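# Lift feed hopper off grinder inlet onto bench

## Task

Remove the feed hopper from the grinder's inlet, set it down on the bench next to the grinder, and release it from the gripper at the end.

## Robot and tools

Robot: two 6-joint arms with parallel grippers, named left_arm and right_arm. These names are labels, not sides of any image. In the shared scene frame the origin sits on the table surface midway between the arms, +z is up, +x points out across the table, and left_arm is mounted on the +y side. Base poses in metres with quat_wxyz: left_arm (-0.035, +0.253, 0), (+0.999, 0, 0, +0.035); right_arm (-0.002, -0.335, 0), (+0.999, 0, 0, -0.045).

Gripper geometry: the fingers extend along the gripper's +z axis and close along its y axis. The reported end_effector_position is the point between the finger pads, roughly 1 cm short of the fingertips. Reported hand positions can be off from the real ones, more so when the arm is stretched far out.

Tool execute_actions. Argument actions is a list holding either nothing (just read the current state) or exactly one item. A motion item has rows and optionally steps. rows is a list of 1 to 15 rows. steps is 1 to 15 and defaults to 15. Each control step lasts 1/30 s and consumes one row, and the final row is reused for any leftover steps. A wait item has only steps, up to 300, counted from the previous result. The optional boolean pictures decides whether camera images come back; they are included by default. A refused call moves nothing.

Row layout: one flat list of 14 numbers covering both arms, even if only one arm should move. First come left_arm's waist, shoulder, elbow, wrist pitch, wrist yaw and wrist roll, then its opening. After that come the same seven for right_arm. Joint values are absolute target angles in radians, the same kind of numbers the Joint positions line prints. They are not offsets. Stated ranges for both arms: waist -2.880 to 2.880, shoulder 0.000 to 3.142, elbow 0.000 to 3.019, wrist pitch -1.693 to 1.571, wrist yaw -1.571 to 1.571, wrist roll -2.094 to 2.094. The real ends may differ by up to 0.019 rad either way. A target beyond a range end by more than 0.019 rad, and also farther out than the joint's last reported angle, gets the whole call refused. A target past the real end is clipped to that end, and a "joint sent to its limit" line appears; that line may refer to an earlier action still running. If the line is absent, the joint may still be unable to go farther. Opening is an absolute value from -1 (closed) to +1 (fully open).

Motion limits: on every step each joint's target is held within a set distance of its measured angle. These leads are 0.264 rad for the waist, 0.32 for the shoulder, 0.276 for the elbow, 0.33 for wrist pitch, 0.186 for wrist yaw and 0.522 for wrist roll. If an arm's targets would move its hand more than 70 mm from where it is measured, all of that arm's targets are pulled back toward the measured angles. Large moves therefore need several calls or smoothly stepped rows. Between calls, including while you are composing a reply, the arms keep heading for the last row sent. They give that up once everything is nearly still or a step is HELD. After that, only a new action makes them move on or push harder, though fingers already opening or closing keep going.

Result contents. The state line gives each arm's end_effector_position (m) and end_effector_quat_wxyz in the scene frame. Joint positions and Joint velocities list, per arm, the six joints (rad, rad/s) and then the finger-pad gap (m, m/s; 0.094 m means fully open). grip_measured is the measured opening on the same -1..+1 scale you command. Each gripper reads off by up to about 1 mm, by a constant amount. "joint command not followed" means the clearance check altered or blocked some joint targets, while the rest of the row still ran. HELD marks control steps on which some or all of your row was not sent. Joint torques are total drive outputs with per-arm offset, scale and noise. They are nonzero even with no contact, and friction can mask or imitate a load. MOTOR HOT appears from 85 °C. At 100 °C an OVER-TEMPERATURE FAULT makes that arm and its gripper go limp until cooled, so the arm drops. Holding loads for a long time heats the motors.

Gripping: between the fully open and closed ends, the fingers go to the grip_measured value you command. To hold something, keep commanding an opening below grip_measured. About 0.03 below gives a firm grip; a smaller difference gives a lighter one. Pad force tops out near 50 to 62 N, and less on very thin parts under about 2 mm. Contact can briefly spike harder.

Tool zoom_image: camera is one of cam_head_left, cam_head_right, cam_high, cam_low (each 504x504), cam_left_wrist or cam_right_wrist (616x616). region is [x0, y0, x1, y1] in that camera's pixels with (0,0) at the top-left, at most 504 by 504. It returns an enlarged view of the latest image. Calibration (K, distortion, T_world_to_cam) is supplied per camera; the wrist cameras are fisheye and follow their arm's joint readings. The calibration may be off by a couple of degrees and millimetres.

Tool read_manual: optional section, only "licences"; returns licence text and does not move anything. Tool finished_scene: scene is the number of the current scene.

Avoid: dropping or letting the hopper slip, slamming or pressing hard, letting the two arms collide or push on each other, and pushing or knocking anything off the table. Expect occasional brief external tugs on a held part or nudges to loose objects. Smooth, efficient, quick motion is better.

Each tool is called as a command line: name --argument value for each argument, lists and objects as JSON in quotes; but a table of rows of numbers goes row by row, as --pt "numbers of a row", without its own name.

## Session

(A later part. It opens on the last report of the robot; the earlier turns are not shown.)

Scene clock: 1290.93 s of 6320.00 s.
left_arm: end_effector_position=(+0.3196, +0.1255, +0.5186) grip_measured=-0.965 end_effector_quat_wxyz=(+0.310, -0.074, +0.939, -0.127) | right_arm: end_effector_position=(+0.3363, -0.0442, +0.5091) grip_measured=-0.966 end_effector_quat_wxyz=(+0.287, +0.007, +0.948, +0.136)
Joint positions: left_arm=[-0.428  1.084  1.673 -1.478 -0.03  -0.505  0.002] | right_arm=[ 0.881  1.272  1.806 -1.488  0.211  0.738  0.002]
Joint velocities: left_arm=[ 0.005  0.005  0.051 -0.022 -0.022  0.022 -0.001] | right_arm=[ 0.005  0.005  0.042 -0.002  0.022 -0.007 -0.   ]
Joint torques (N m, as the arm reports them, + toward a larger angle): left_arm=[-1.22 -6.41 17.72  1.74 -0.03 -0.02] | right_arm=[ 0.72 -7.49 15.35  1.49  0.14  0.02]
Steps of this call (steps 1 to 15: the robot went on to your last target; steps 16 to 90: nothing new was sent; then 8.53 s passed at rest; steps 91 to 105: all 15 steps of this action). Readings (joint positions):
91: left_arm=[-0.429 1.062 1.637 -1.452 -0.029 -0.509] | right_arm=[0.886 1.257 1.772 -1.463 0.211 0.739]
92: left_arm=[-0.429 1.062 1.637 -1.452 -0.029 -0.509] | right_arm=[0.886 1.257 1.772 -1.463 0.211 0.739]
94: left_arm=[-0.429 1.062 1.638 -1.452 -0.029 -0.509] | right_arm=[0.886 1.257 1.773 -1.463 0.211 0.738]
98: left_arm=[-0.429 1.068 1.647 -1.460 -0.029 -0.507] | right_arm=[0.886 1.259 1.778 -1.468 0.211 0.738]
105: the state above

execute_actions --actions '[{"rows": [[-0.429,1.082,1.766,-1.471,-0.029,-0.506,-1,0.883,1.271,1.903,-1.483,0.211,0.738,-1],[-0.429,1.085,1.773,-1.476,-0.029,-0.506,-1,0.883,1.273,1.910,-1.488,0.211,0.738,-1],[-0.429,1.087,1.780,-1.48,-0.029,-0.506,-1,0.883,1.276,1.917,-1.493,0.211,0.738,-1],[-0.429,1.090,1.787,-1.485,-0.029,-0.506,-1,0.883,1.278,1.924,-1.498,0.211,0.738,-1],[-0.429,1.092,1.794,-1.489,-0.029,-0.506,-1,0.883,1.281,1.932,-1.503,0.211,0.738,-1],[-0.429,1.095,1.801,-1.494,-0.029,-0.506,-1,0.883,1.283,1.939,-1.508,0.211,0.738,-1],[-0.429,1.098,1.808,-1.498,-0.029,-0.506,-1,0.883,1.286,1.947,-1.513,0.211,0.738,-1],[-0.429,1.101,1.815,-1.503,-0.029,-0.506,-1,0.883,1.288,1.954,-1.518,0.211,0.738,-1],[-0.429,1.103,1.822,-1.507,-0.029,-0.506,-1,0.883,1.291,1.962,-1.523,0.211,0.738,-1],[-0.429,1.106,1.829,-1.512,-0.029,-0.506,-1,0.883,1.294,1.969,-1.528,0.211,0.738,-1],[-0.429,1.109,1.837,-1.516,-0.029,-0.506,-1,0.883,1.296,1.977,-1.533,0.211,0.738,-1],[-0.429,1.112,1.845,-1.521,-0.029,-0.506,-1,0.883,1.299,1.985,-1.538,0.211,0.738,-1],[-0.429,1.115,1.853,-1.526,-0.029,-0.506,-1,0.883,1.302,1.993,-1.543,0.211,0.738,-1],[-0.429,1.118,1.861,-1.531,-0.029,-0.506,-1,0.883,1.305,2.001,-1.548,0.211,0.738,-1],[-0.429,1.120,1.868,-1.536,-0.029,-0.506,-1,0.883,1.307,2.008,-1.552,0.211,0.738,-1]], "steps": 15}]' --pictures false

execute_actions --actions '[{"rows": [[-0.429,1.123,1.876,-1.541,-0.029,-0.506,-1,0.883,1.310,2.017,-1.557,0.211,0.738,-1],[-0.429,1.126,1.884,-1.546,-0.029,-0.506,-1,0.883,1.313,2.026,-1.562,0.211,0.738,-1],[-0.429,1.129,1.892,-1.551,-0.029,-0.506,-1,0.883,1.316,2.035,-1.568,0.211,0.738,-1],[-0.429,1.132,1.900,-1.556,-0.029,-0.506,-1,0.883,1.319,2.044,-1.573,0.211,0.738,-1],[-0.429,1.135,1.908,-1.561,-0.029,-0.506,-1,0.883,1.322,2.053,-1.579,0.211,0.738,-1],[-0.429,1.138,1.916,-1.566,-0.029,-0.506,-1,0.883,1.326,2.062,-1.584,0.211,0.738,-1],[-0.429,1.141,1.924,-1.571,-0.029,-0.506,-1,0.883,1.329,2.071,-1.59,0.211,0.738,-1],[-0.429,1.145,1.932,-1.576,-0.029,-0.506,-1,0.883,1.333,2.080,-1.596,0.211,0.738,-1]], "steps": 15}]' --pictures true

Scene clock: 1306.10 s of 6320.00 s.
left_arm: end_effector_position=(+0.3181, +0.1257, +0.5439) grip_measured=-0.965 end_effector_quat_wxyz=(+0.312, -0.073, +0.938, -0.129) | right_arm: end_effector_position=(+0.3356, -0.0443, +0.5341) grip_measured=-0.966 end_effector_quat_wxyz=(+0.289, +0.007, +0.947, +0.140)
Joint positions: left_arm=[-0.428  1.117  1.774 -1.539 -0.028 -0.504  0.002] | right_arm=[ 0.881  1.305  1.909 -1.551  0.209  0.738  0.002]
Joint velocities: left_arm=[ 0.005  0.093  0.217 -0.149  0.022 -0.007 -0.001] | right_arm=[ 0.015  0.083  0.212 -0.149  0.037 -0.051 -0.   ]
Joint torques (N m, as the arm reports them, + toward a larger angle): left_arm=[-1.91 -6.61 17.18  2.05 -0.03  0.01] | right_arm=[ 0.86 -8.07 14.74  1.73  0.25 -0.06]
Steps of this call (steps 1 to 15: the robot went on to your last target; steps 16 to 90: nothing new was sent; then 11.67 s passed at rest; steps 91 to 105: all 15 steps of this action). Readings (joint positions):
91: left_arm=[-0.428 1.084 1.677 -1.479 -0.030 -0.505] | right_arm=[0.881 1.272 1.809 -1.489 0.211 0.738]
92: left_arm=[-0.428 1.084 1.679 -1.481 -0.030 -0.505] | right_arm=[0.881 1.273 1.810 -1.491 0.210 0.738]
94: left_arm=[-0.428 1.089 1.688 -1.488 -0.030 -0.504] | right_arm=[0.881 1.277 1.820 -1.497 0.210 0.738]
98: left_arm=[-0.428 1.099 1.718 -1.506 -0.030 -0.504] | right_arm=[0.881 1.287 1.851 -1.516 0.210 0.738]
105: the state above

Scene clock: 1306.60 s of 6320.00 s.
left_arm: end_effector_position=(+0.3171, +0.1259, +0.5627) grip_measured=-0.965 end_effector_quat_wxyz=(+0.313, -0.073, +0.938, -0.130) | right_arm: end_effector_position=(+0.3354, -0.0442, +0.5529) grip_measured=-0.967 end_effector_quat_wxyz=(+0.290, +0.007, +0.947, +0.142)
Joint positions: left_arm=[-0.428  1.147  1.855 -1.588 -0.028 -0.504  0.002] | right_arm=[ 0.881  1.335  1.996 -1.603  0.208  0.738  0.002]
Joint velocities: left_arm=[-0.015 -0.005 -0.027  0.012 -0.066  0.007  0.002] | right_arm=[-0.005  0.005 -0.002 -0.007  0.037  0.022  0.001]
Joint torques (N m, as the arm reports them, + toward a larger angle): left_arm=[-1.66 -6.48 16.52  1.95 -0.09  0.01] | right_arm=[ 1.23 -7.93 14.34  1.76  0.28 -0.09]
Steps of this call (steps 1 to 15: all 15 steps of this action). Readings (joint positions):
1: left_arm=[-0.428 1.120 1.781 -1.544 -0.028 -0.504] | right_arm=[0.881 1.307 1.917 -1.555 0.209 0.738]
2: left_arm=[-0.428 1.123 1.789 -1.549 -0.028 -0.504] | right_arm=[0.881 1.310 1.925 -1.561 0.209 0.738]
4: left_arm=[-0.428 1.129 1.805 -1.559 -0.028 -0.504] | right_arm=[0.881 1.316 1.941 -1.571 0.209 0.738]
8: left_arm=[-0.428 1.142 1.838 -1.579 -0.028 -0.504] | right_arm=[0.881 1.330 1.978 -1.594 0.209 0.738]
15: the state above
camera_calibration (this result's frames):
cam_left_wrist: T_world_to_cam=[[0.056805, -0.958494, 0.279398, -0.0511486], [-0.998179, -0.0602164, -0.00363479, 0.332458], [0.0203083, -0.278682, -0.960169, 0.692604], [0, 0, 0, 1]] pos_world=[0.320692, 0.16401, 0.680516]
cam_right_wrist: T_world_to_cam=[[0.0553563, -0.961626, -0.268723, 0.0854921], [-0.997684, -0.0639292, 0.02325, 0.320056], [-0.039537, 0.266813, -0.962937, 0.679726], [0, 0, 0, 1]] pos_world=[0.341456, -0.0786877, 0.670066]

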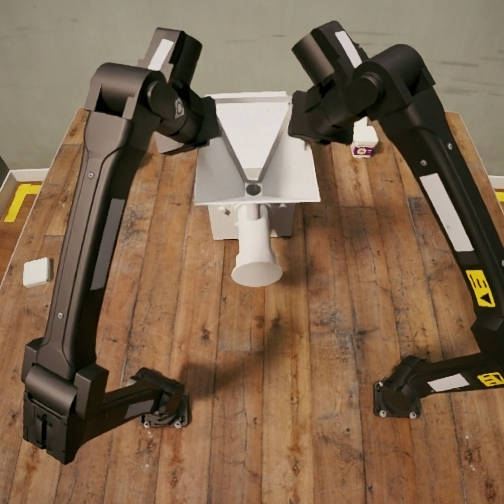

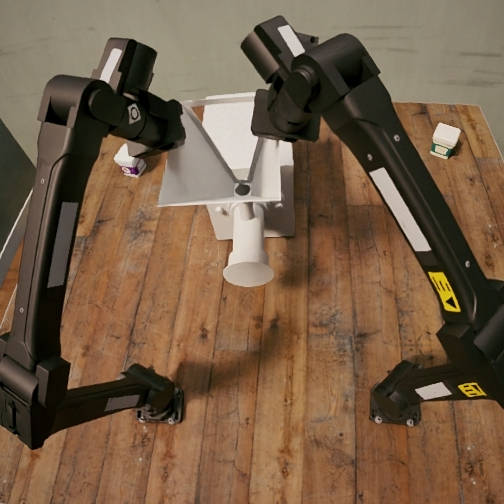

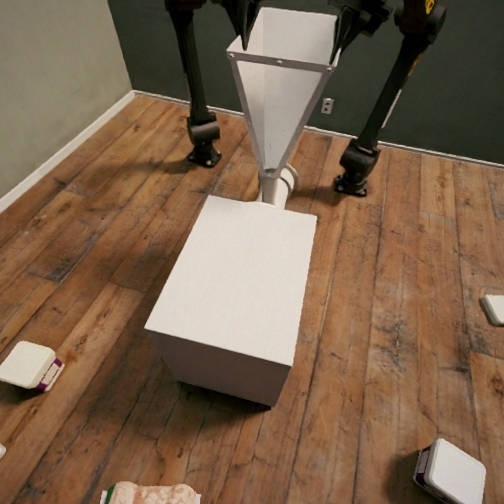

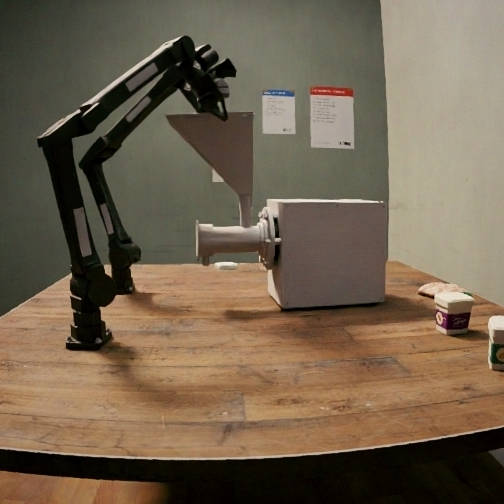

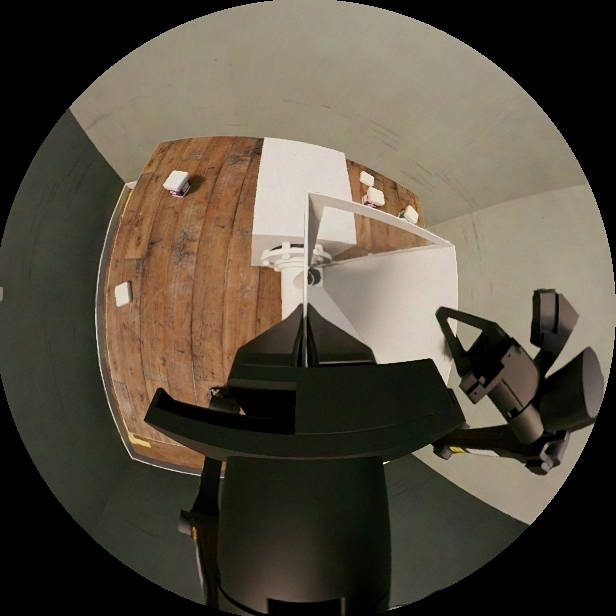

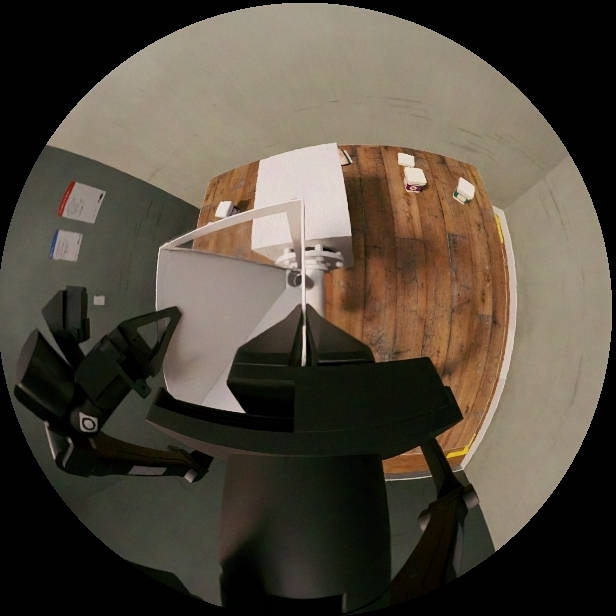

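execute_actions --actions '[{"rows": [[-0.429,1.148,1.94,-1.581,-0.029,-0.505,-1,0.882,1.336,2.089,-1.60,0.21,0.738,-1],[-0.429,1.151,1.948,-1.586,-0.029,-0.505,-1,0.882,1.339,2.098,-1.605,0.21,0.738,-1],[-0.429,1.154,1.956,-1.591,-0.029,-0.505,-1,0.882,1.343,2.107,-1.611,0.21,0.738,-1],[-0.429,1.157,1.964,-1.596,-0.029,-0.505,-1,0.882,1.346,2.116,-1.616,0.21,0.738,-1],[-0.429,1.161,1.972,-1.601,-0.029,-0.505,-1,0.882,1.350,2.125,-1.622,0.21,0.738,-1],[-0.429,1.164,1.98,-1.606,-0.029,-0.505,-1,0.882,1.354,2.134,-1.627,0.21,0.738,-1],[-0.429,1.168,1.988,-1.611,-0.029,-0.505,-1,0.882,1.358,2.143,-1.633,0.21,0.738,-1],[-0.429,1.171,1.996,-1.616,-0.029,-0.505,-1,0.882,1.362,2.152,-1.638,0.21,0.738,-1],[-0.429,1.174,2.004,-1.621,-0.029,-0.505,-1,0.882,1.365,2.161,-1.644,0.21,0.738,-1]], "steps": 15}]' --pictures true

Scene clock: 1314.50 s of 6320.00 s.
left_arm: end_effector_position=(+0.3168, +0.1260, +0.5804) grip_measured=-0.965 end_effector_quat_wxyz=(+0.317, -0.072, +0.937, -0.131) | right_arm: end_effector_position=(+0.3355, -0.0445, +0.5712) grip_measured=-0.967 end_effector_quat_wxyz=(+0.293, +0.007, +0.945, +0.145)
Joint positions: left_arm=[-0.428  1.175  1.932 -1.628 -0.027 -0.502  0.002] | right_arm=[ 0.881  1.366  2.082 -1.65   0.208  0.738  0.002]
Joint velocities: left_arm=[ 0.015 -0.015 -0.012 -0.007 -0.007 -0.051 -0.001] | right_arm=[-0.015  0.005 -0.007 -0.007 -0.007 -0.022 -0.001]
Joint torques (N m, as the arm reports them, + toward a larger angle): left_arm=[-1.82 -6.68 15.49  1.8  -0.09  0.  ] | right_arm=[ 0.22 -9.21 13.51  1.22  0.17 -0.06]
Steps of this call (steps 1 to 15: the robot went on to your last target; steps 16 to 90: nothing new was sent; then 4.40 s passed at rest; steps 91 to 105: all 15 steps of this action). Readings (joint positions):
91: left_arm=[-0.428 1.147 1.856 -1.589 -0.028 -0.504] | right_arm=[0.881 1.336 1.997 -1.605 0.208 0.738]
92: left_arm=[-0.428 1.149 1.858 -1.592 -0.028 -0.504] | right_arm=[0.881 1.337 2.000 -1.608 0.207 0.738]
94: left_arm=[-0.428 1.154 1.870 -1.600 -0.028 -0.504] | right_arm=[0.881 1.343 2.014 -1.617 0.208 0.738]
98: left_arm=[-0.428 1.168 1.904 -1.618 -0.028 -0.503] | right_arm=[0.881 1.358 2.052 -1.639 0.208 0.738]
105: the state above
camera_calibration (this result's frames):
cam_left_wrist: T_world_to_cam=[[0.0530851, -0.957891, 0.282181, -0.0565788], [-0.998198, -0.0588223, -0.0118928, 0.336891], [0.0279906, -0.281041, -0.959287, 0.707004], [0, 0, 0, 1]] pos_world=[0.319498, 0.164317, 0.698192]
cam_right_wrist: T_world_to_cam=[[0.0565798, -0.959949, -0.274401, 0.0930951], [-0.997853, -0.0634478, 0.0162109, 0.323802], [-0.0329718, 0.272895, -0.961479, 0.694706], [0, 0, 0, 1]] pos_world=[0.340745, -0.0796704, 0.688241]

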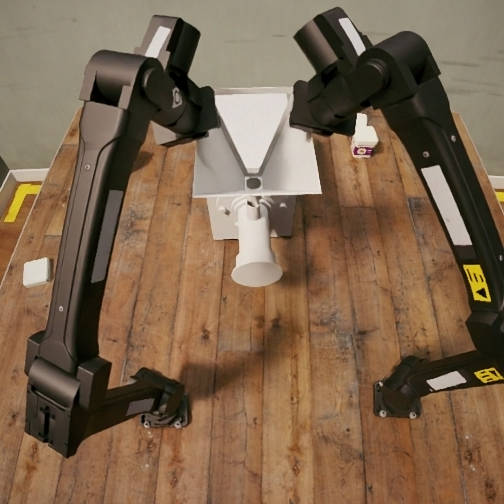

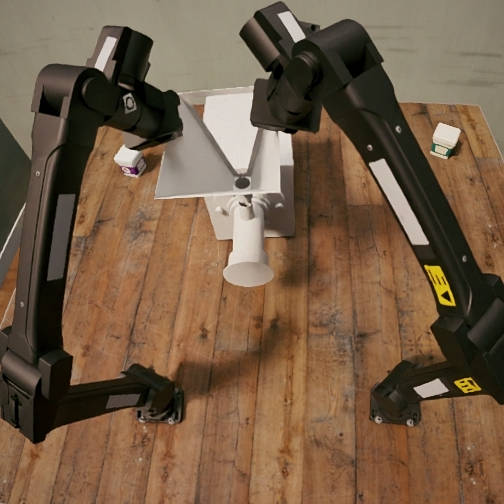

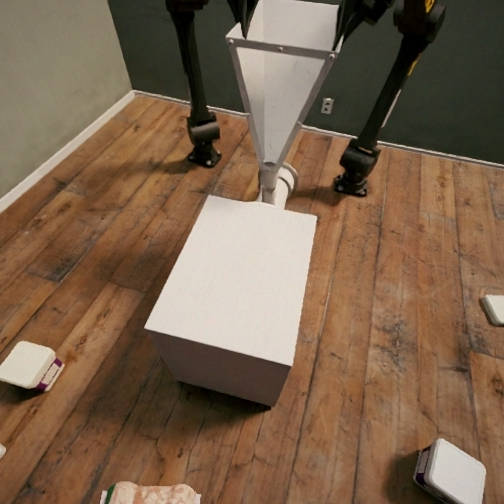

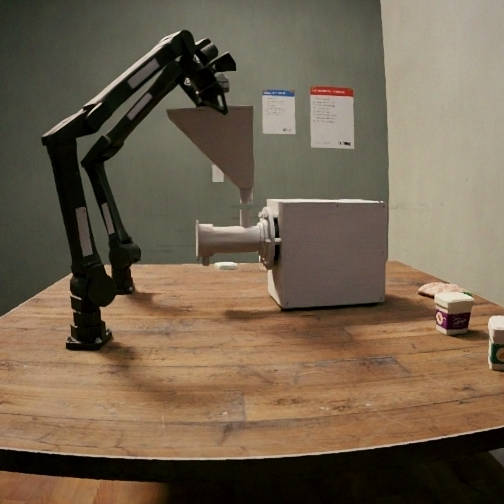

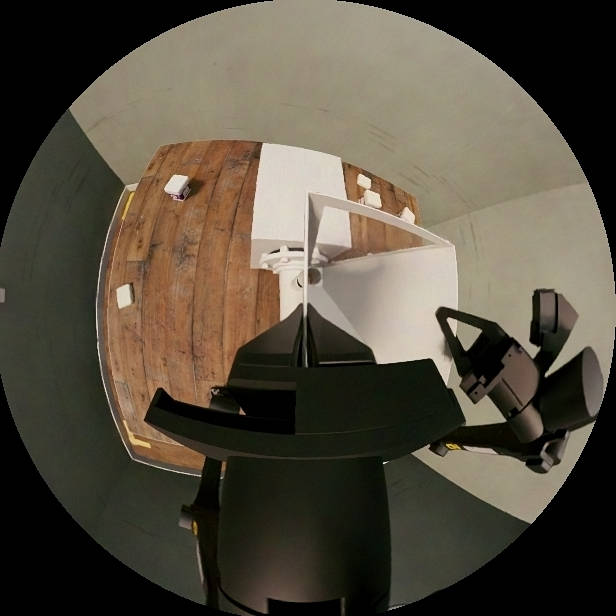

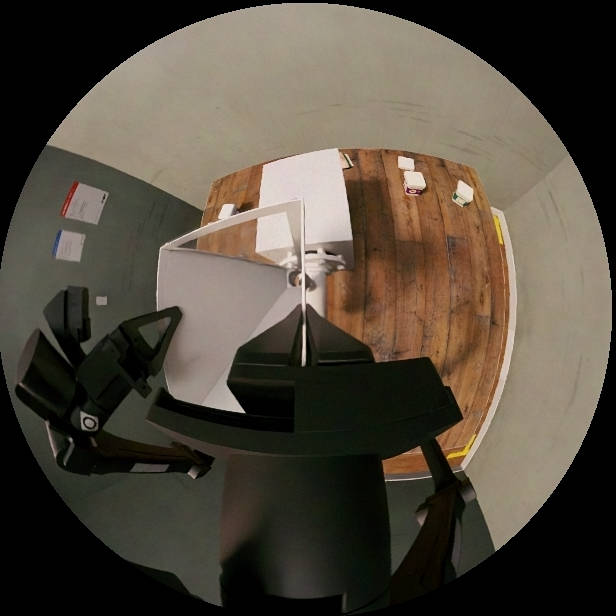

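Clear of the inlet. Reduce elbow preload to a static hold while planning.

execute_actions --actions '[{"rows": [[-0.428,1.168,1.985,-1.618,-0.028,-0.503,-1,0.881,1.356,2.135,-1.64,0.209,0.738,-1],[-0.428,1.165,1.974,-1.614,-0.028,-0.503,-1,0.881,1.352,2.124,-1.637,0.209,0.738,-1]], "steps": 8}]' --pictures false

Scene clock: 1317.53 s of 6320.00 s.
left_arm: end_effector_position=(+0.3171, +0.1258, +0.5790) grip_measured=-0.965 end_effector_quat_wxyz=(+0.314, -0.072, +0.938, -0.130) | right_arm: end_effector_position=(+0.3356, -0.0444, +0.5699) grip_measured=-0.967 end_effector_quat_wxyz=(+0.291, +0.007, +0.946, +0.143)
Joint positions: left_arm=[-0.428  1.177  1.932 -1.632 -0.027 -0.502  0.002] | right_arm=[ 0.881  1.368  2.082 -1.654  0.208  0.738  0.002]
Joint velocities: left_arm=[ 0.015  0.015  0.002 -0.007 -0.022  0.051 -0.001] | right_arm=[-0.005 -0.015  0.007 -0.002 -0.007 -0.066  0.   ]
Joint torques (N m, as the arm reports them, + toward a larger angle): left_arm=[-1.55 -7.59 12.86  2.24 -0.06  0.02] | right_arm=[ 0.74 -9.15 10.65  1.94  0.15  0.01]
Steps of this call (steps 1 to 15: the robot went on to your last target; steps 16 to 83: nothing new was sent; steps 84 to 91: all 8 steps of this action). Readings (joint positions):
84: left_arm=[-0.428 1.177 1.932 -1.632 -0.027 -0.502] | right_arm=[0.881 1.368 2.082 -1.654 0.208 0.738]
85: left_arm=[-0.428 1.177 1.932 -1.632 -0.027 -0.502] | right_arm=[0.881 1.368 2.082 -1.654 0.208 0.738]
87: left_arm=[-0.428 1.177 1.932 -1.632 -0.027 -0.502] | right_arm=[0.881 1.368 2.082 -1.654 0.208 0.738]
91: the state above

execute_actions --actions '[{"rows": [[-0.445,1.172,1.995,-1.605,-0.031,-0.508,-1,0.865,1.335,2.112,-1.632,0.207,0.735,-1],[-0.457,1.178,2.010,-1.598,-0.034,-0.511,-1,0.855,1.323,2.103,-1.63,0.205,0.733,-1],[-0.469,1.184,2.013,-1.595,-0.037,-0.515,-1,0.845,1.313,2.093,-1.629,0.204,0.731,-1],[-0.482,1.190,2.016,-1.592,-0.04,-0.518,-1,0.835,1.303,2.083,-1.629,0.202,0.729,-1],[-0.494,1.196,2.019,-1.589,-0.043,-0.522,-1,0.824,1.294,2.073,-1.628,0.201,0.727,-1],[-0.507,1.202,2.021,-1.586,-0.046,-0.525,-1,0.814,1.284,2.063,-1.628,0.199,0.725,-1],[-0.519,1.208,2.024,-1.583,-0.049,-0.529,-1,0.804,1.274,2.053,-1.627,0.198,0.724,-1],[-0.532,1.214,2.027,-1.58,-0.052,-0.532,-1,0.793,1.264,2.043,-1.627,0.196,0.722,-1],[-0.544,1.220,2.029,-1.577,-0.055,-0.536,-1,0.783,1.254,2.033,-1.626,0.195,0.72,-1],[-0.557,1.226,2.032,-1.574,-0.058,-0.539,-1,0.773,1.244,2.023,-1.625,0.193,0.718,-1],[-0.569,1.232,2.035,-1.571,-0.061,-0.543,-1,0.763,1.235,2.013,-1.625,0.192,0.716,-1],[-0.582,1.238,2.037,-1.568,-0.064,-0.546,-1,0.752,1.225,2.003,-1.624,0.19,0.714,-1],[-0.594,1.244,2.040,-1.565,-0.067,-0.55,-1,0.742,1.215,1.993,-1.624,0.189,0.712,-1],[-0.607,1.250,2.043,-1.562,-0.07,-0.553,-1,0.732,1.205,1.983,-1.623,0.187,0.71,-1],[-0.619,1.256,2.045,-1.559,-0.073,-0.557,-1,0.721,1.195,1.973,-1.623,0.186,0.709,-1]], "steps": 15}]' --pictures false

execute_actions --actions '[{"rows": [[-0.632,1.262,2.048,-1.556,-0.076,-0.56,-1,0.711,1.185,1.963,-1.622,0.184,0.707,-1],[-0.644,1.268,2.051,-1.552,-0.079,-0.564,-1,0.701,1.175,1.953,-1.621,0.183,0.705,-1],[-0.657,1.274,2.053,-1.548,-0.082,-0.567,-1,0.691,1.165,1.943,-1.621,0.181,0.703,-1],[-0.669,1.280,2.056,-1.544,-0.085,-0.571,-1,0.680,1.155,1.933,-1.62,0.18,0.701,-1],[-0.680,1.286,2.059,-1.54,-0.088,-0.575,-1,0.671,1.145,1.923,-1.619,0.178,0.699,-1],[-0.690,1.292,2.061,-1.536,-0.09,-0.578,-1,0.663,1.136,1.914,-1.618,0.177,0.697,-1]], "steps": 15}]' --pictures true

Scene clock: 1363.83 s of 6320.00 s.
left_arm: end_effector_position=(+0.3322, +0.0567, +0.5725) grip_measured=-0.965 end_effector_quat_wxyz=(+0.307, -0.024, +0.940, -0.148) | right_arm: end_effector_position=(+0.3340, -0.1157, +0.5644) grip_measured=-0.967 end_effector_quat_wxyz=(+0.295, +0.054, +0.946, +0.126)
Joint positions: left_arm=[-0.584  1.259  1.971 -1.588 -0.059 -0.545  0.002] | right_arm=[ 0.748  1.251  1.963 -1.653  0.187  0.712  0.002]
Joint velocities: left_arm=[-0.376  0.171  0.071  0.105 -0.154  0.007 -0.001] | right_arm=[-0.317 -0.317 -0.281  0.007 -0.081 -0.095 -0.001]
Joint torques (N m, as the arm reports them, + toward a larger angle): left_arm=[-3.03 -8.56 15.86  2.32 -0.47  0.02] | right_arm=[  0.2  -10.08   9.42   2.23   0.2   -0.01]
Steps of this call (steps 1 to 15: the robot went on to your last target; steps 16 to 90: nothing new was sent; then 42.80 s passed at rest; steps 91 to 105: all 15 steps of this action). Readings (joint positions):
91: left_arm=[-0.428 1.177 1.932 -1.632 -0.027 -0.502] | right_arm=[0.880 1.368 2.082 -1.654 0.208 0.738]
92: left_arm=[-0.429 1.177 1.932 -1.632 -0.028 -0.502] | right_arm=[0.878 1.367 2.082 -1.654 0.205 0.737]
94: left_arm=[-0.439 1.182 1.937 -1.632 -0.034 -0.504] | right_arm=[0.869 1.363 2.076 -1.654 0.198 0.735]
98: left_arm=[-0.485 1.206 1.947 -1.624 -0.045 -0.517] | right_arm=[0.833 1.329 2.038 -1.653 0.190 0.730]
105: the state above

Scene clock: 1364.33 s of 6320.00 s.
left_arm: end_effector_position=(+0.3315, +0.0110, +0.5712) grip_measured=-0.965 end_effector_quat_wxyz=(+0.307, +0.004, +0.938, -0.162) | right_arm: end_effector_position=(+0.3214, -0.1617, +0.5630) grip_measured=-0.967 end_effector_quat_wxyz=(+0.303, +0.084, +0.942, +0.118)
Joint positions: left_arm=[-0.684  1.302  1.996 -1.56  -0.08  -0.576  0.002] | right_arm=[ 0.665  1.162  1.886 -1.653  0.177  0.694  0.002]
Joint velocities: left_arm=[-0.015 -0.005  0.002  0.002  0.022  0.007  0.001] | right_arm=[ 0.005 -0.005 -0.002  0.007  0.007 -0.007  0.   ]
Joint torques (N m, as the arm reports them, + toward a larger angle): left_arm=[-2.73 -9.32 15.18  2.5  -0.47  0.01] | right_arm=[-0.65 -7.13  9.57  2.59  0.09 -0.01]
Steps of this call (steps 1 to 15: all 15 steps of this action). Readings (joint positions):
1: left_arm=[-0.597 1.264 1.973 -1.585 -0.062 -0.549] | right_arm=[0.738 1.241 1.953 -1.653 0.185 0.710]
2: left_arm=[-0.609 1.269 1.976 -1.583 -0.065 -0.553] | right_arm=[0.729 1.231 1.943 -1.653 0.184 0.708]
4: left_arm=[-0.632 1.279 1.981 -1.577 -0.071 -0.560] | right_arm=[0.709 1.210 1.923 -1.653 0.180 0.704]
8: left_arm=[-0.673 1.297 1.989 -1.567 -0.079 -0.572] | right_arm=[0.675 1.173 1.891 -1.653 0.177 0.697]
15: the state above
camera_calibration (this result's frames):
cam_left_wrist: T_world_to_cam=[[-0.106928, -0.950306, 0.292379, -0.117709], [-0.994159, 0.106527, -0.0173414, 0.344621], [-0.0146666, -0.292525, -0.956145, 0.67797], [0, 0, 0, 1]] pos_world=[0.339965, 0.0497524, 0.688629]
cam_right_wrist: T_world_to_cam=[[-0.100553, -0.9574, -0.270692, 0.0279715], [-0.99489, 0.0992408, 0.0185661, 0.326517], [0.00908849, 0.271176, -0.962487, 0.705089], [0, 0, 0, 1]] pos_world=[0.321253, -0.196827, 0.680148]

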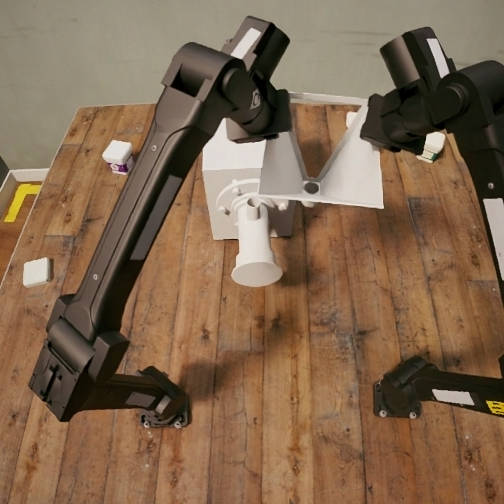

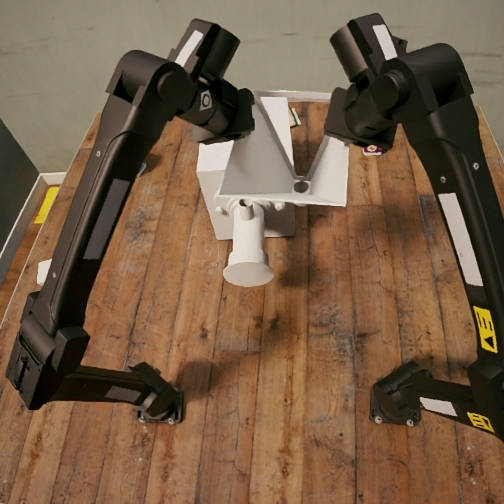

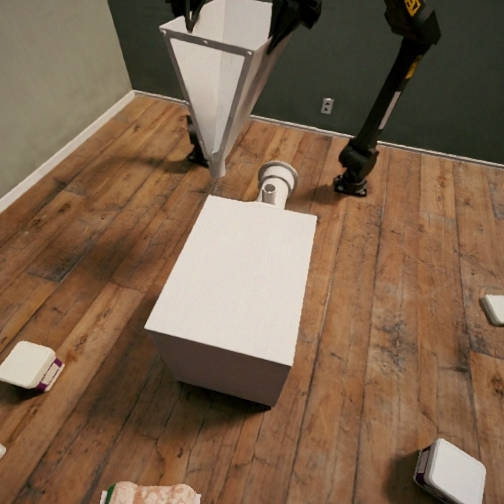

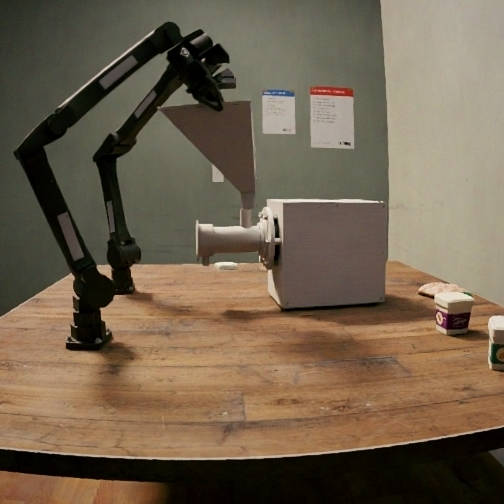

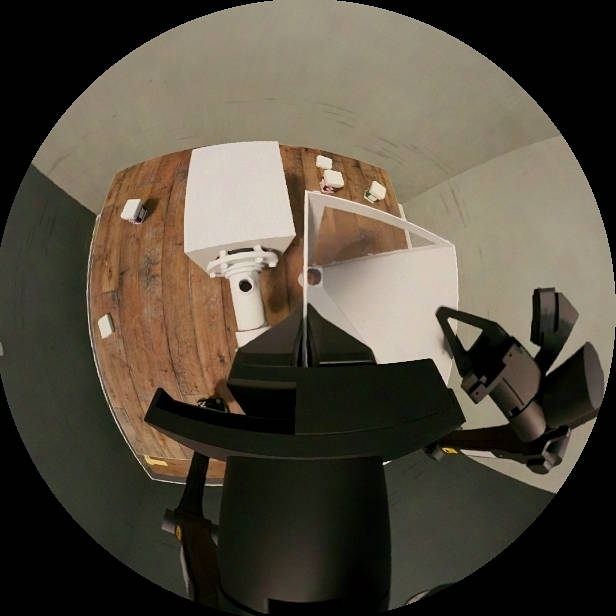

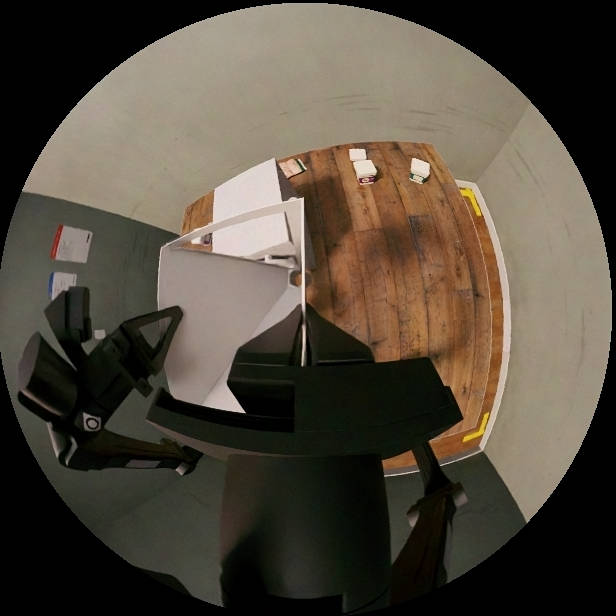

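execute_actions --actions '[{"rows": [[-0.697,1.298,2.045,-1.531,-0.091,-0.578,-1,0.649,1.128,1.903,-1.614,0.172,0.69,-1],[-0.704,1.304,2.044,-1.526,-0.091,-0.579,-1,0.635,1.121,1.892,-1.61,0.167,0.684,-1],[-0.711,1.310,2.043,-1.52,-0.092,-0.579,-1,0.620,1.113,1.881,-1.606,0.162,0.677,-1],[-0.718,1.316,2.042,-1.515,-0.092,-0.58,-1,0.606,1.105,1.870,-1.602,0.157,0.671,-1],[-0.725,1.322,2.041,-1.51,-0.093,-0.58,-1,0.592,1.098,1.859,-1.598,0.152,0.664,-1],[-0.732,1.328,2.04,-1.504,-0.094,-0.58,-1,0.578,1.090,1.848,-1.594,0.147,0.658,-1],[-0.739,1.334,2.04,-1.499,-0.094,-0.581,-1,0.564,1.082,1.837,-1.59,0.143,0.651,-1],[-0.746,1.340,2.04,-1.494,-0.095,-0.581,-1,0.549,1.075,1.826,-1.586,0.138,0.645,-1],[-0.753,1.346,2.04,-1.488,-0.095,-0.582,-1,0.535,1.067,1.815,-1.582,0.133,0.638,-1],[-0.760,1.352,2.04,-1.483,-0.096,-0.582,-1,0.521,1.059,1.804,-1.578,0.128,0.632,-1],[-0.767,1.358,2.04,-1.478,-0.097,-0.582,-1,0.507,1.052,1.793,-1.574,0.123,0.625,-1],[-0.774,1.364,2.04,-1.473,-0.097,-0.583,-1,0.493,1.044,1.782,-1.57,0.118,0.619,-1],[-0.781,1.370,2.04,-1.467,-0.098,-0.583,-1,0.478,1.036,1.771,-1.566,0.113,0.612,-1],[-0.788,1.376,2.04,-1.462,-0.098,-0.584,-1,0.464,1.029,1.760,-1.562,0.108,0.606,-1],[-0.795,1.381,2.04,-1.457,-0.099,-0.584,-1,0.450,1.021,1.749,-1.558,0.103,0.599,-1]], "steps": 15}]' --pictures false

execute_actions --actions '[{"rows": [[-0.802,1.387,2.04,-1.452,-0.1,-0.584,-1,0.436,1.013,1.738,-1.554,0.098,0.593,-1],[-0.809,1.393,2.04,-1.446,-0.1,-0.585,-1,0.422,1.006,1.727,-1.55,0.093,0.586,-1],[-0.816,1.399,2.04,-1.441,-0.101,-0.585,-1,0.407,0.998,1.716,-1.546,0.088,0.58,-1],[-0.823,1.405,2.04,-1.436,-0.101,-0.586,-1,0.393,0.990,1.705,-1.542,0.084,0.573,-1],[-0.830,1.411,2.04,-1.43,-0.102,-0.586,-1,0.379,0.983,1.694,-1.538,0.079,0.567,-1],[-0.837,1.417,2.04,-1.425,-0.103,-0.586,-1,0.365,0.975,1.683,-1.534,0.074,0.561,-1],[-0.844,1.423,2.04,-1.42,-0.103,-0.587,-1,0.351,0.967,1.672,-1.53,0.069,0.554,-1],[-0.851,1.429,2.04,-1.415,-0.104,-0.587,-1,0.336,0.960,1.661,-1.527,0.064,0.548,-1],[-0.858,1.435,2.04,-1.409,-0.104,-0.588,-1,0.322,0.952,1.65,-1.523,0.059,0.541,-1],[-0.864,1.44,2.04,-1.404,-0.105,-0.588,-1,0.308,0.944,1.64,-1.519,0.054,0.535,-1]], "steps": 15}]' --pictures false

Scene clock: 1383.60 s of 6320.00 s.
left_arm: end_effector_position=(+0.3469, -0.0491, +0.5445) grip_measured=-0.965 end_effector_quat_wxyz=(+0.294, +0.041, +0.940, -0.168) | right_arm: end_effector_position=(+0.3235, -0.2208, +0.5343) grip_measured=-0.967 end_effector_quat_wxyz=(+0.297, +0.123, +0.941, +0.104)
Joint positions: left_arm=[-0.769  1.385  1.996 -1.495 -0.088 -0.581  0.002] | right_arm=[ 0.482  1.07   1.738 -1.608  0.11   0.617  0.002]
Joint velocities: left_arm=[-0.2    0.161 -0.007  0.159 -0.022 -0.007 -0.001] | right_arm=[-0.435 -0.239 -0.315  0.115 -0.212 -0.242 -0.   ]
Joint torques (N m, as the arm reports them, + toward a larger angle): left_arm=[ -2.96 -11.13  13.82   2.45  -0.55   0.05] | right_arm=[-0.7  -6.65 10.13  2.94  0.01  0.09]
Steps of this call (steps 1 to 15: the robot went on to your last target; steps 16 to 90: nothing new was sent; then 15.77 s passed at rest; steps 91 to 105: all 15 steps of this action). Readings (joint positions):
91: left_arm=[-0.684 1.302 1.996 -1.560 -0.079 -0.576] | right_arm=[0.665 1.162 1.884 -1.653 0.177 0.693]
92: left_arm=[-0.685 1.302 1.996 -1.560 -0.080 -0.576] | right_arm=[0.662 1.161 1.882 -1.651 0.173 0.692]
94: left_arm=[-0.690 1.306 1.996 -1.559 -0.085 -0.576] | right_arm=[0.648 1.154 1.867 -1.642 0.158 0.685]
98: left_arm=[-0.714 1.330 1.996 -1.542 -0.089 -0.576] | right_arm=[0.597 1.128 1.823 -1.626 0.137 0.664]
105: the state above

Scene clock: 1384.10 s of 6320.00 s.
left_arm: end_effector_position=(+0.3485, -0.1071, +0.5222) grip_measured=-0.964 end_effector_quat_wxyz=(+0.287, +0.078, +0.938, -0.178) | right_arm: end_effector_position=(+0.3110, -0.2763, +0.5117) grip_measured=-0.967 end_effector_quat_wxyz=(+0.303, +0.161, +0.935, +0.090)
Joint positions: left_arm=[-0.853  1.452  1.996 -1.431 -0.092 -0.584  0.002] | right_arm=[ 0.307  0.97   1.607 -1.566  0.059  0.538  0.002]
Joint velocities: left_arm=[-0.015 -0.015  0.002  0.022  0.037 -0.066 -0.001] | right_arm=[-0.024 -0.005 -0.007 -0.002  0.022 -0.066  0.001]
Joint torques (N m, as the arm reports them, + toward a larger angle): left_arm=[ -3.06 -12.33  14.21   2.45  -0.58  -0.02] | right_arm=[ 1.17 -4.44 10.78  3.34 -0.13  0.04]
Steps of this call (steps 1 to 15: all 15 steps of this action). Readings (joint positions):
1: left_arm=[-0.776 1.391 1.996 -1.490 -0.088 -0.582] | right_arm=[0.468 1.062 1.727 -1.604 0.105 0.611]
2: left_arm=[-0.783 1.396 1.996 -1.485 -0.088 -0.583] | right_arm=[0.455 1.054 1.717 -1.600 0.100 0.605]
4: left_arm=[-0.795 1.405 1.996 -1.475 -0.088 -0.583] | right_arm=[0.428 1.038 1.695 -1.592 0.089 0.592]
8: left_arm=[-0.822 1.424 1.996 -1.455 -0.091 -0.584] | right_arm=[0.373 1.005 1.653 -1.575 0.070 0.568]
15: the state above

execute_actions --actions '[{"rows": [[-0.865,1.415,2.01,-1.385,-0.108,-0.584,-1,0.312,0.937,1.622,-1.505,0.06,0.535,-1],[-0.866,1.40,1.985,-1.362,-0.113,-0.582,-1,0.315,0.927,1.60,-1.485,0.065,0.533,-1],[-0.868,1.39,1.96,-1.337,-0.118,-0.579,-1,0.318,0.916,1.579,-1.464,0.07,0.531,-1],[-0.869,1.38,1.934,-1.312,-0.123,-0.576,-1,0.321,0.905,1.557,-1.443,0.074,0.529,-1],[-0.871,1.369,1.908,-1.286,-0.128,-0.574,-1,0.324,0.894,1.536,-1.422,0.079,0.528,-1],[-0.872,1.359,1.882,-1.261,-0.133,-0.571,-1,0.326,0.883,1.514,-1.40,0.084,0.526,-1],[-0.874,1.349,1.856,-1.235,-0.138,-0.568,-1,0.328,0.872,1.493,-1.379,0.089,0.524,-1],[-0.875,1.338,1.83,-1.21,-0.143,-0.566,-1,0.330,0.861,1.471,-1.358,0.093,0.522,-1],[-0.877,1.328,1.804,-1.184,-0.148,-0.563,-1,0.333,0.851,1.45,-1.337,0.098,0.521,-1],[-0.878,1.317,1.778,-1.159,-0.153,-0.56,-1,0.335,0.84,1.428,-1.316,0.103,0.519,-1],[-0.88,1.307,1.752,-1.133,-0.158,-0.558,-1,0.337,0.829,1.407,-1.295,0.108,0.517,-1],[-0.881,1.297,1.726,-1.108,-0.163,-0.555,-1,0.339,0.818,1.385,-1.273,0.112,0.516,-1],[-0.882,1.286,1.70,-1.082,-0.168,-0.552,-1,0.341,0.807,1.364,-1.252,0.117,0.514,-1],[-0.883,1.276,1.673,-1.056,-0.172,-0.549,-1,0.343,0.796,1.342,-1.231,0.122,0.512,-1],[-0.884,1.265,1.647,-1.028,-0.176,-0.546,-1,0.345,0.785,1.321,-1.21,0.127,0.511,-1]], "steps": 15}]' --pictures false

execute_actions --actions '[{"rows": [[-0.885,1.26,1.627,-1.004,-0.18,-0.542,-1,0.347,0.776,1.302,-1.19,0.131,0.508,-1],[-0.886,1.254,1.606,-0.98,-0.184,-0.539,-1,0.348,0.768,1.282,-1.17,0.136,0.505,-1],[-0.887,1.249,1.586,-0.955,-0.189,-0.535,-1,0.35,0.759,1.263,-1.151,0.14,0.503,-1],[-0.888,1.243,1.565,-0.931,-0.193,-0.532,-1,0.351,0.75,1.244,-1.131,0.144,0.50,-1],[-0.889,1.238,1.545,-0.907,-0.197,-0.528,-1,0.353,0.741,1.224,-1.111,0.148,0.497,-1],[-0.89,1.232,1.524,-0.882,-0.201,-0.525,-1,0.354,0.733,1.205,-1.091,0.153,0.494,-1],[-0.891,1.227,1.504,-0.858,-0.205,-0.521,-1,0.356,0.724,1.186,-1.072,0.157,0.492,-1],[-0.892,1.221,1.484,-0.834,-0.21,-0.518,-1,0.357,0.715,1.166,-1.052,0.161,0.489,-1],[-0.893,1.216,1.463,-0.809,-0.214,-0.514,-1,0.359,0.706,1.147,-1.032,0.165,0.486,-1],[-0.894,1.21,1.443,-0.785,-0.218,-0.511,-1,0.36,0.698,1.128,-1.012,0.17,0.483,-1],[-0.895,1.205,1.422,-0.761,-0.222,-0.507,-1,0.362,0.689,1.108,-0.993,0.174,0.48,-1],[-0.896,1.199,1.402,-0.736,-0.226,-0.504,-1,0.363,0.68,1.089,-0.973,0.178,0.478,-1],[-0.897,1.194,1.381,-0.712,-0.231,-0.50,-1,0.365,0.671,1.07,-0.953,0.182,0.475,-1],[-0.899,1.188,1.361,-0.688,-0.235,-0.497,-1,0.366,0.663,1.05,-0.933,0.187,0.472,-1],[-0.90,1.183,1.341,-0.663,-0.239,-0.493,-1,0.368,0.654,1.031,-0.913,0.191,0.469,-1]], "steps": 15}]' --pictures false

execute_actions --actions '[{"steps": 10}]' --pictures true

Scene clock: 1414.30 s of 6320.00 s.
left_arm: end_effector_position=(+0.3550, -0.1078, +0.4745) grip_measured=-0.965 end_effector_quat_wxyz=(+0.349, +0.078, +0.915, -0.188) | right_arm: end_effector_position=(+0.3169, -0.2762, +0.4609) grip_measured=-0.967 end_effector_quat_wxyz=(+0.365, +0.145, +0.915, +0.090)
Joint positions: left_arm=[-0.867  1.327  1.672 -1.113 -0.159 -0.56   0.002] | right_arm=[ 0.329  0.833  1.327 -1.299  0.108  0.511  0.002]
Joint velocities: left_arm=[-0.044 -0.288 -0.755  0.808 -0.095  0.095  0.001] | right_arm=[ 0.063 -0.308 -0.608  0.613  0.168 -0.081 -0.001]
Joint torques (N m, as the arm reports them, + toward a larger angle): left_arm=[ -3.18 -14.28  12.6    2.54  -0.67   0.11] | right_arm=[ 1.93 -3.28 11.22  2.94  0.5   0.07]
Steps of this call (steps 1 to 15: the robot went on to your last target; steps 16 to 90: nothing new was sent; then 26.70 s passed at rest; steps 91 to 105: all 15 steps of this action). Readings (joint positions):
91: left_arm=[-0.853 1.451 1.996 -1.428 -0.094 -0.584] | right_arm=[0.307 0.970 1.605 -1.562 0.058 0.536]
92: left_arm=[-0.853 1.448 1.991 -1.421 -0.097 -0.584] | right_arm=[0.307 0.967 1.599 -1.553 0.060 0.535]
94: left_arm=[-0.853 1.433 1.959 -1.384 -0.108 -0.581] | right_arm=[0.307 0.952 1.571 -1.517 0.061 0.531]
98: left_arm=[-0.857 1.392 1.859 -1.290 -0.127 -0.572] | right_arm=[0.315 0.909 1.486 -1.436 0.076 0.524]
105: the state above

Scene clock: 1414.80 s of 6320.00 s.
left_arm: end_effector_position=(+0.3616, -0.1104, +0.4122) grip_measured=-0.965 end_effector_quat_wxyz=(+0.415, +0.080, +0.884, -0.199) | right_arm: end_effector_position=(+0.3216, -0.2768, +0.3985) grip_measured=-0.967 end_effector_quat_wxyz=(+0.431, +0.128, +0.889, +0.085)
Joint positions: left_arm=[-0.882  1.239  1.355 -0.748 -0.223 -0.518  0.002] | right_arm=[ 0.356  0.699  1.03  -1.005  0.169  0.471  0.002]
Joint velocities: left_arm=[-0.054 -0.151 -0.564  0.716 -0.154  0.125  0.001] | right_arm=[ 0.063 -0.259 -0.559  0.574  0.11  -0.095 -0.   ]
Joint torques (N m, as the arm reports them, + toward a larger angle): left_arm=[ -3.15 -12.53  13.37   3.13  -0.64   0.17] | right_arm=[ 2.49 -2.41 11.87  3.48  0.68  0.14]
Steps of this call (steps 1 to 15: all 15 steps of this action). Readings (joint positions):
1: left_arm=[-0.868 1.318 1.647 -1.087 -0.163 -0.558] | right_arm=[0.332 0.823 1.305 -1.279 0.112 0.509]
2: left_arm=[-0.869 1.309 1.623 -1.063 -0.168 -0.556] | right_arm=[0.335 0.813 1.284 -1.259 0.116 0.506]
4: left_arm=[-0.871 1.296 1.580 -1.016 -0.177 -0.551] | right_arm=[0.339 0.794 1.244 -1.220 0.124 0.502]
8: left_arm=[-0.874 1.273 1.499 -0.918 -0.193 -0.538] | right_arm=[0.344 0.760 1.168 -1.141 0.142 0.491]
15: the state above

Scene clock: 1415.13 s of 6320.00 s.
left_arm: end_effector_position=(+0.3614, -0.1105, +0.4017) grip_measured=-0.965 end_effector_quat_wxyz=(+0.421, +0.081, +0.881, -0.200) | right_arm: end_effector_position=(+0.3214, -0.2766, +0.3874) grip_measured=-0.967 end_effector_quat_wxyz=(+0.436, +0.125, +0.887, +0.084)
Joint positions: left_arm=[-0.884  1.231  1.313 -0.702 -0.229 -0.513  0.002] | right_arm=[ 0.36   0.682  0.988 -0.967  0.174  0.465  0.002]
Joint velocities: left_arm=[ 0.005 -0.015 -0.012  0.012 -0.125 -0.007 -0.001] | right_arm=[-0.015 -0.015 -0.002  0.012  0.066 -0.066 -0.001]
Joint torques (N m, as the arm reports them, + toward a larger angle): left_arm=[ -2.98 -12.9   14.12   3.38  -0.48   0.21] | right_arm=[ 1.14 -3.37 12.89  3.65  0.63  0.04]
Steps of this call (steps 1 to 10: the robot went on to your last target). Readings (joint positions):
1: left_arm=[-0.883 1.235 1.338 -0.729 -0.225 -0.516] | right_arm=[0.358 0.691 1.013 -0.990 0.171 0.468]
2: left_arm=[-0.883 1.233 1.326 -0.718 -0.226 -0.515] | right_arm=[0.359 0.686 1.001 -0.981 0.172 0.467]
4: left_arm=[-0.884 1.233 1.316 -0.712 -0.226 -0.515] | right_arm=[0.360 0.684 0.989 -0.977 0.173 0.467]
8: left_arm=[-0.884 1.232 1.313 -0.704 -0.229 -0.514] | right_arm=[0.360 0.683 0.988 -0.970 0.174 0.466]
10: the state above
camera_calibration (this result's frames):
cam_left_wrist: T_world_to_cam=[[-0.308228, -0.910525, 0.275573, -0.0965918], [-0.92944, 0.22647, -0.291295, 0.484196], [0.202822, -0.345913, -0.916082, 0.380119], [0, 0, 0, 1]] pos_world=[0.343162, -0.0661166, 0.515883]
cam_right_wrist: T_world_to_cam=[[-0.162603, -0.951981, -0.259409, -0.112497], [-0.939652, 0.229613, -0.253638, 0.464888], [0.301022, 0.202512, -0.931866, 0.442542], [0, 0, 0, 1]] pos_world=[0.285325, -0.303458, 0.50112]

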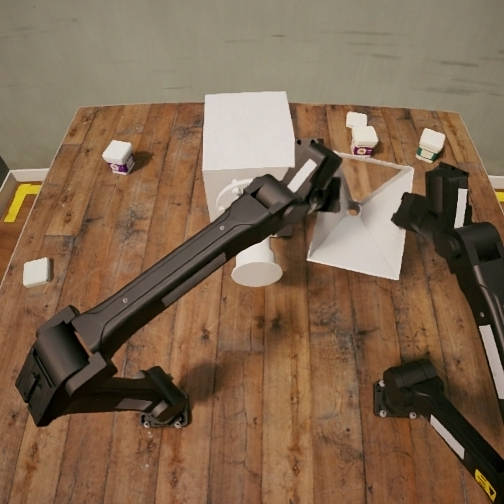

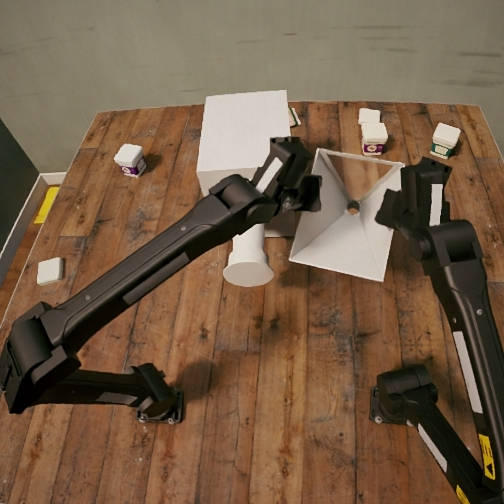

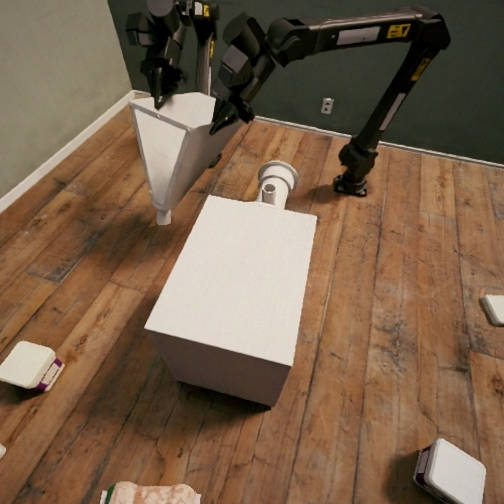

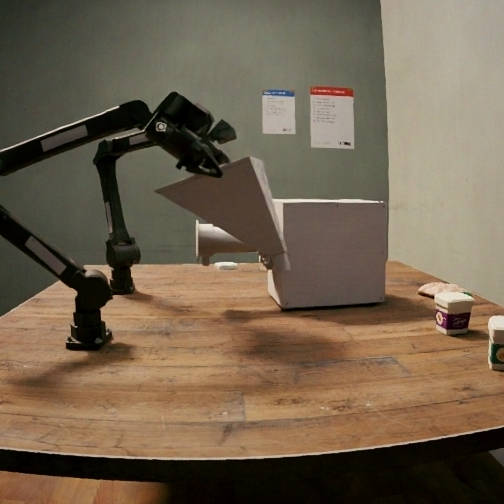

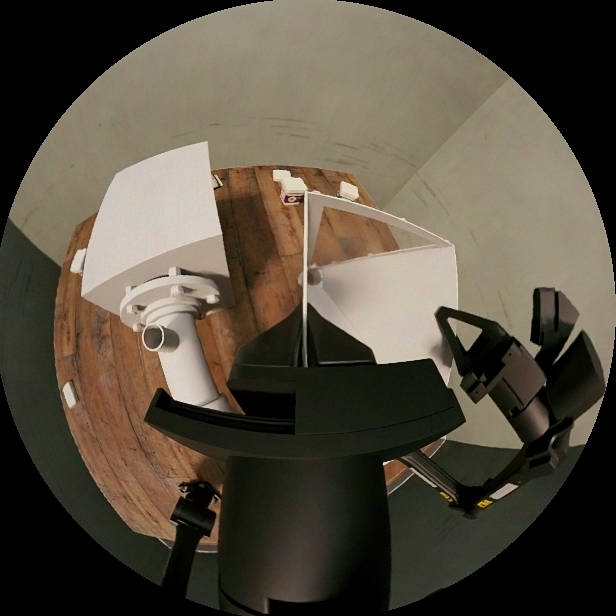

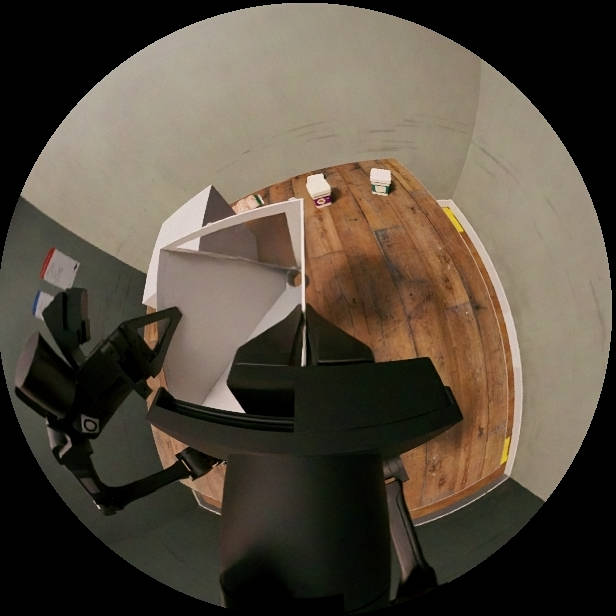

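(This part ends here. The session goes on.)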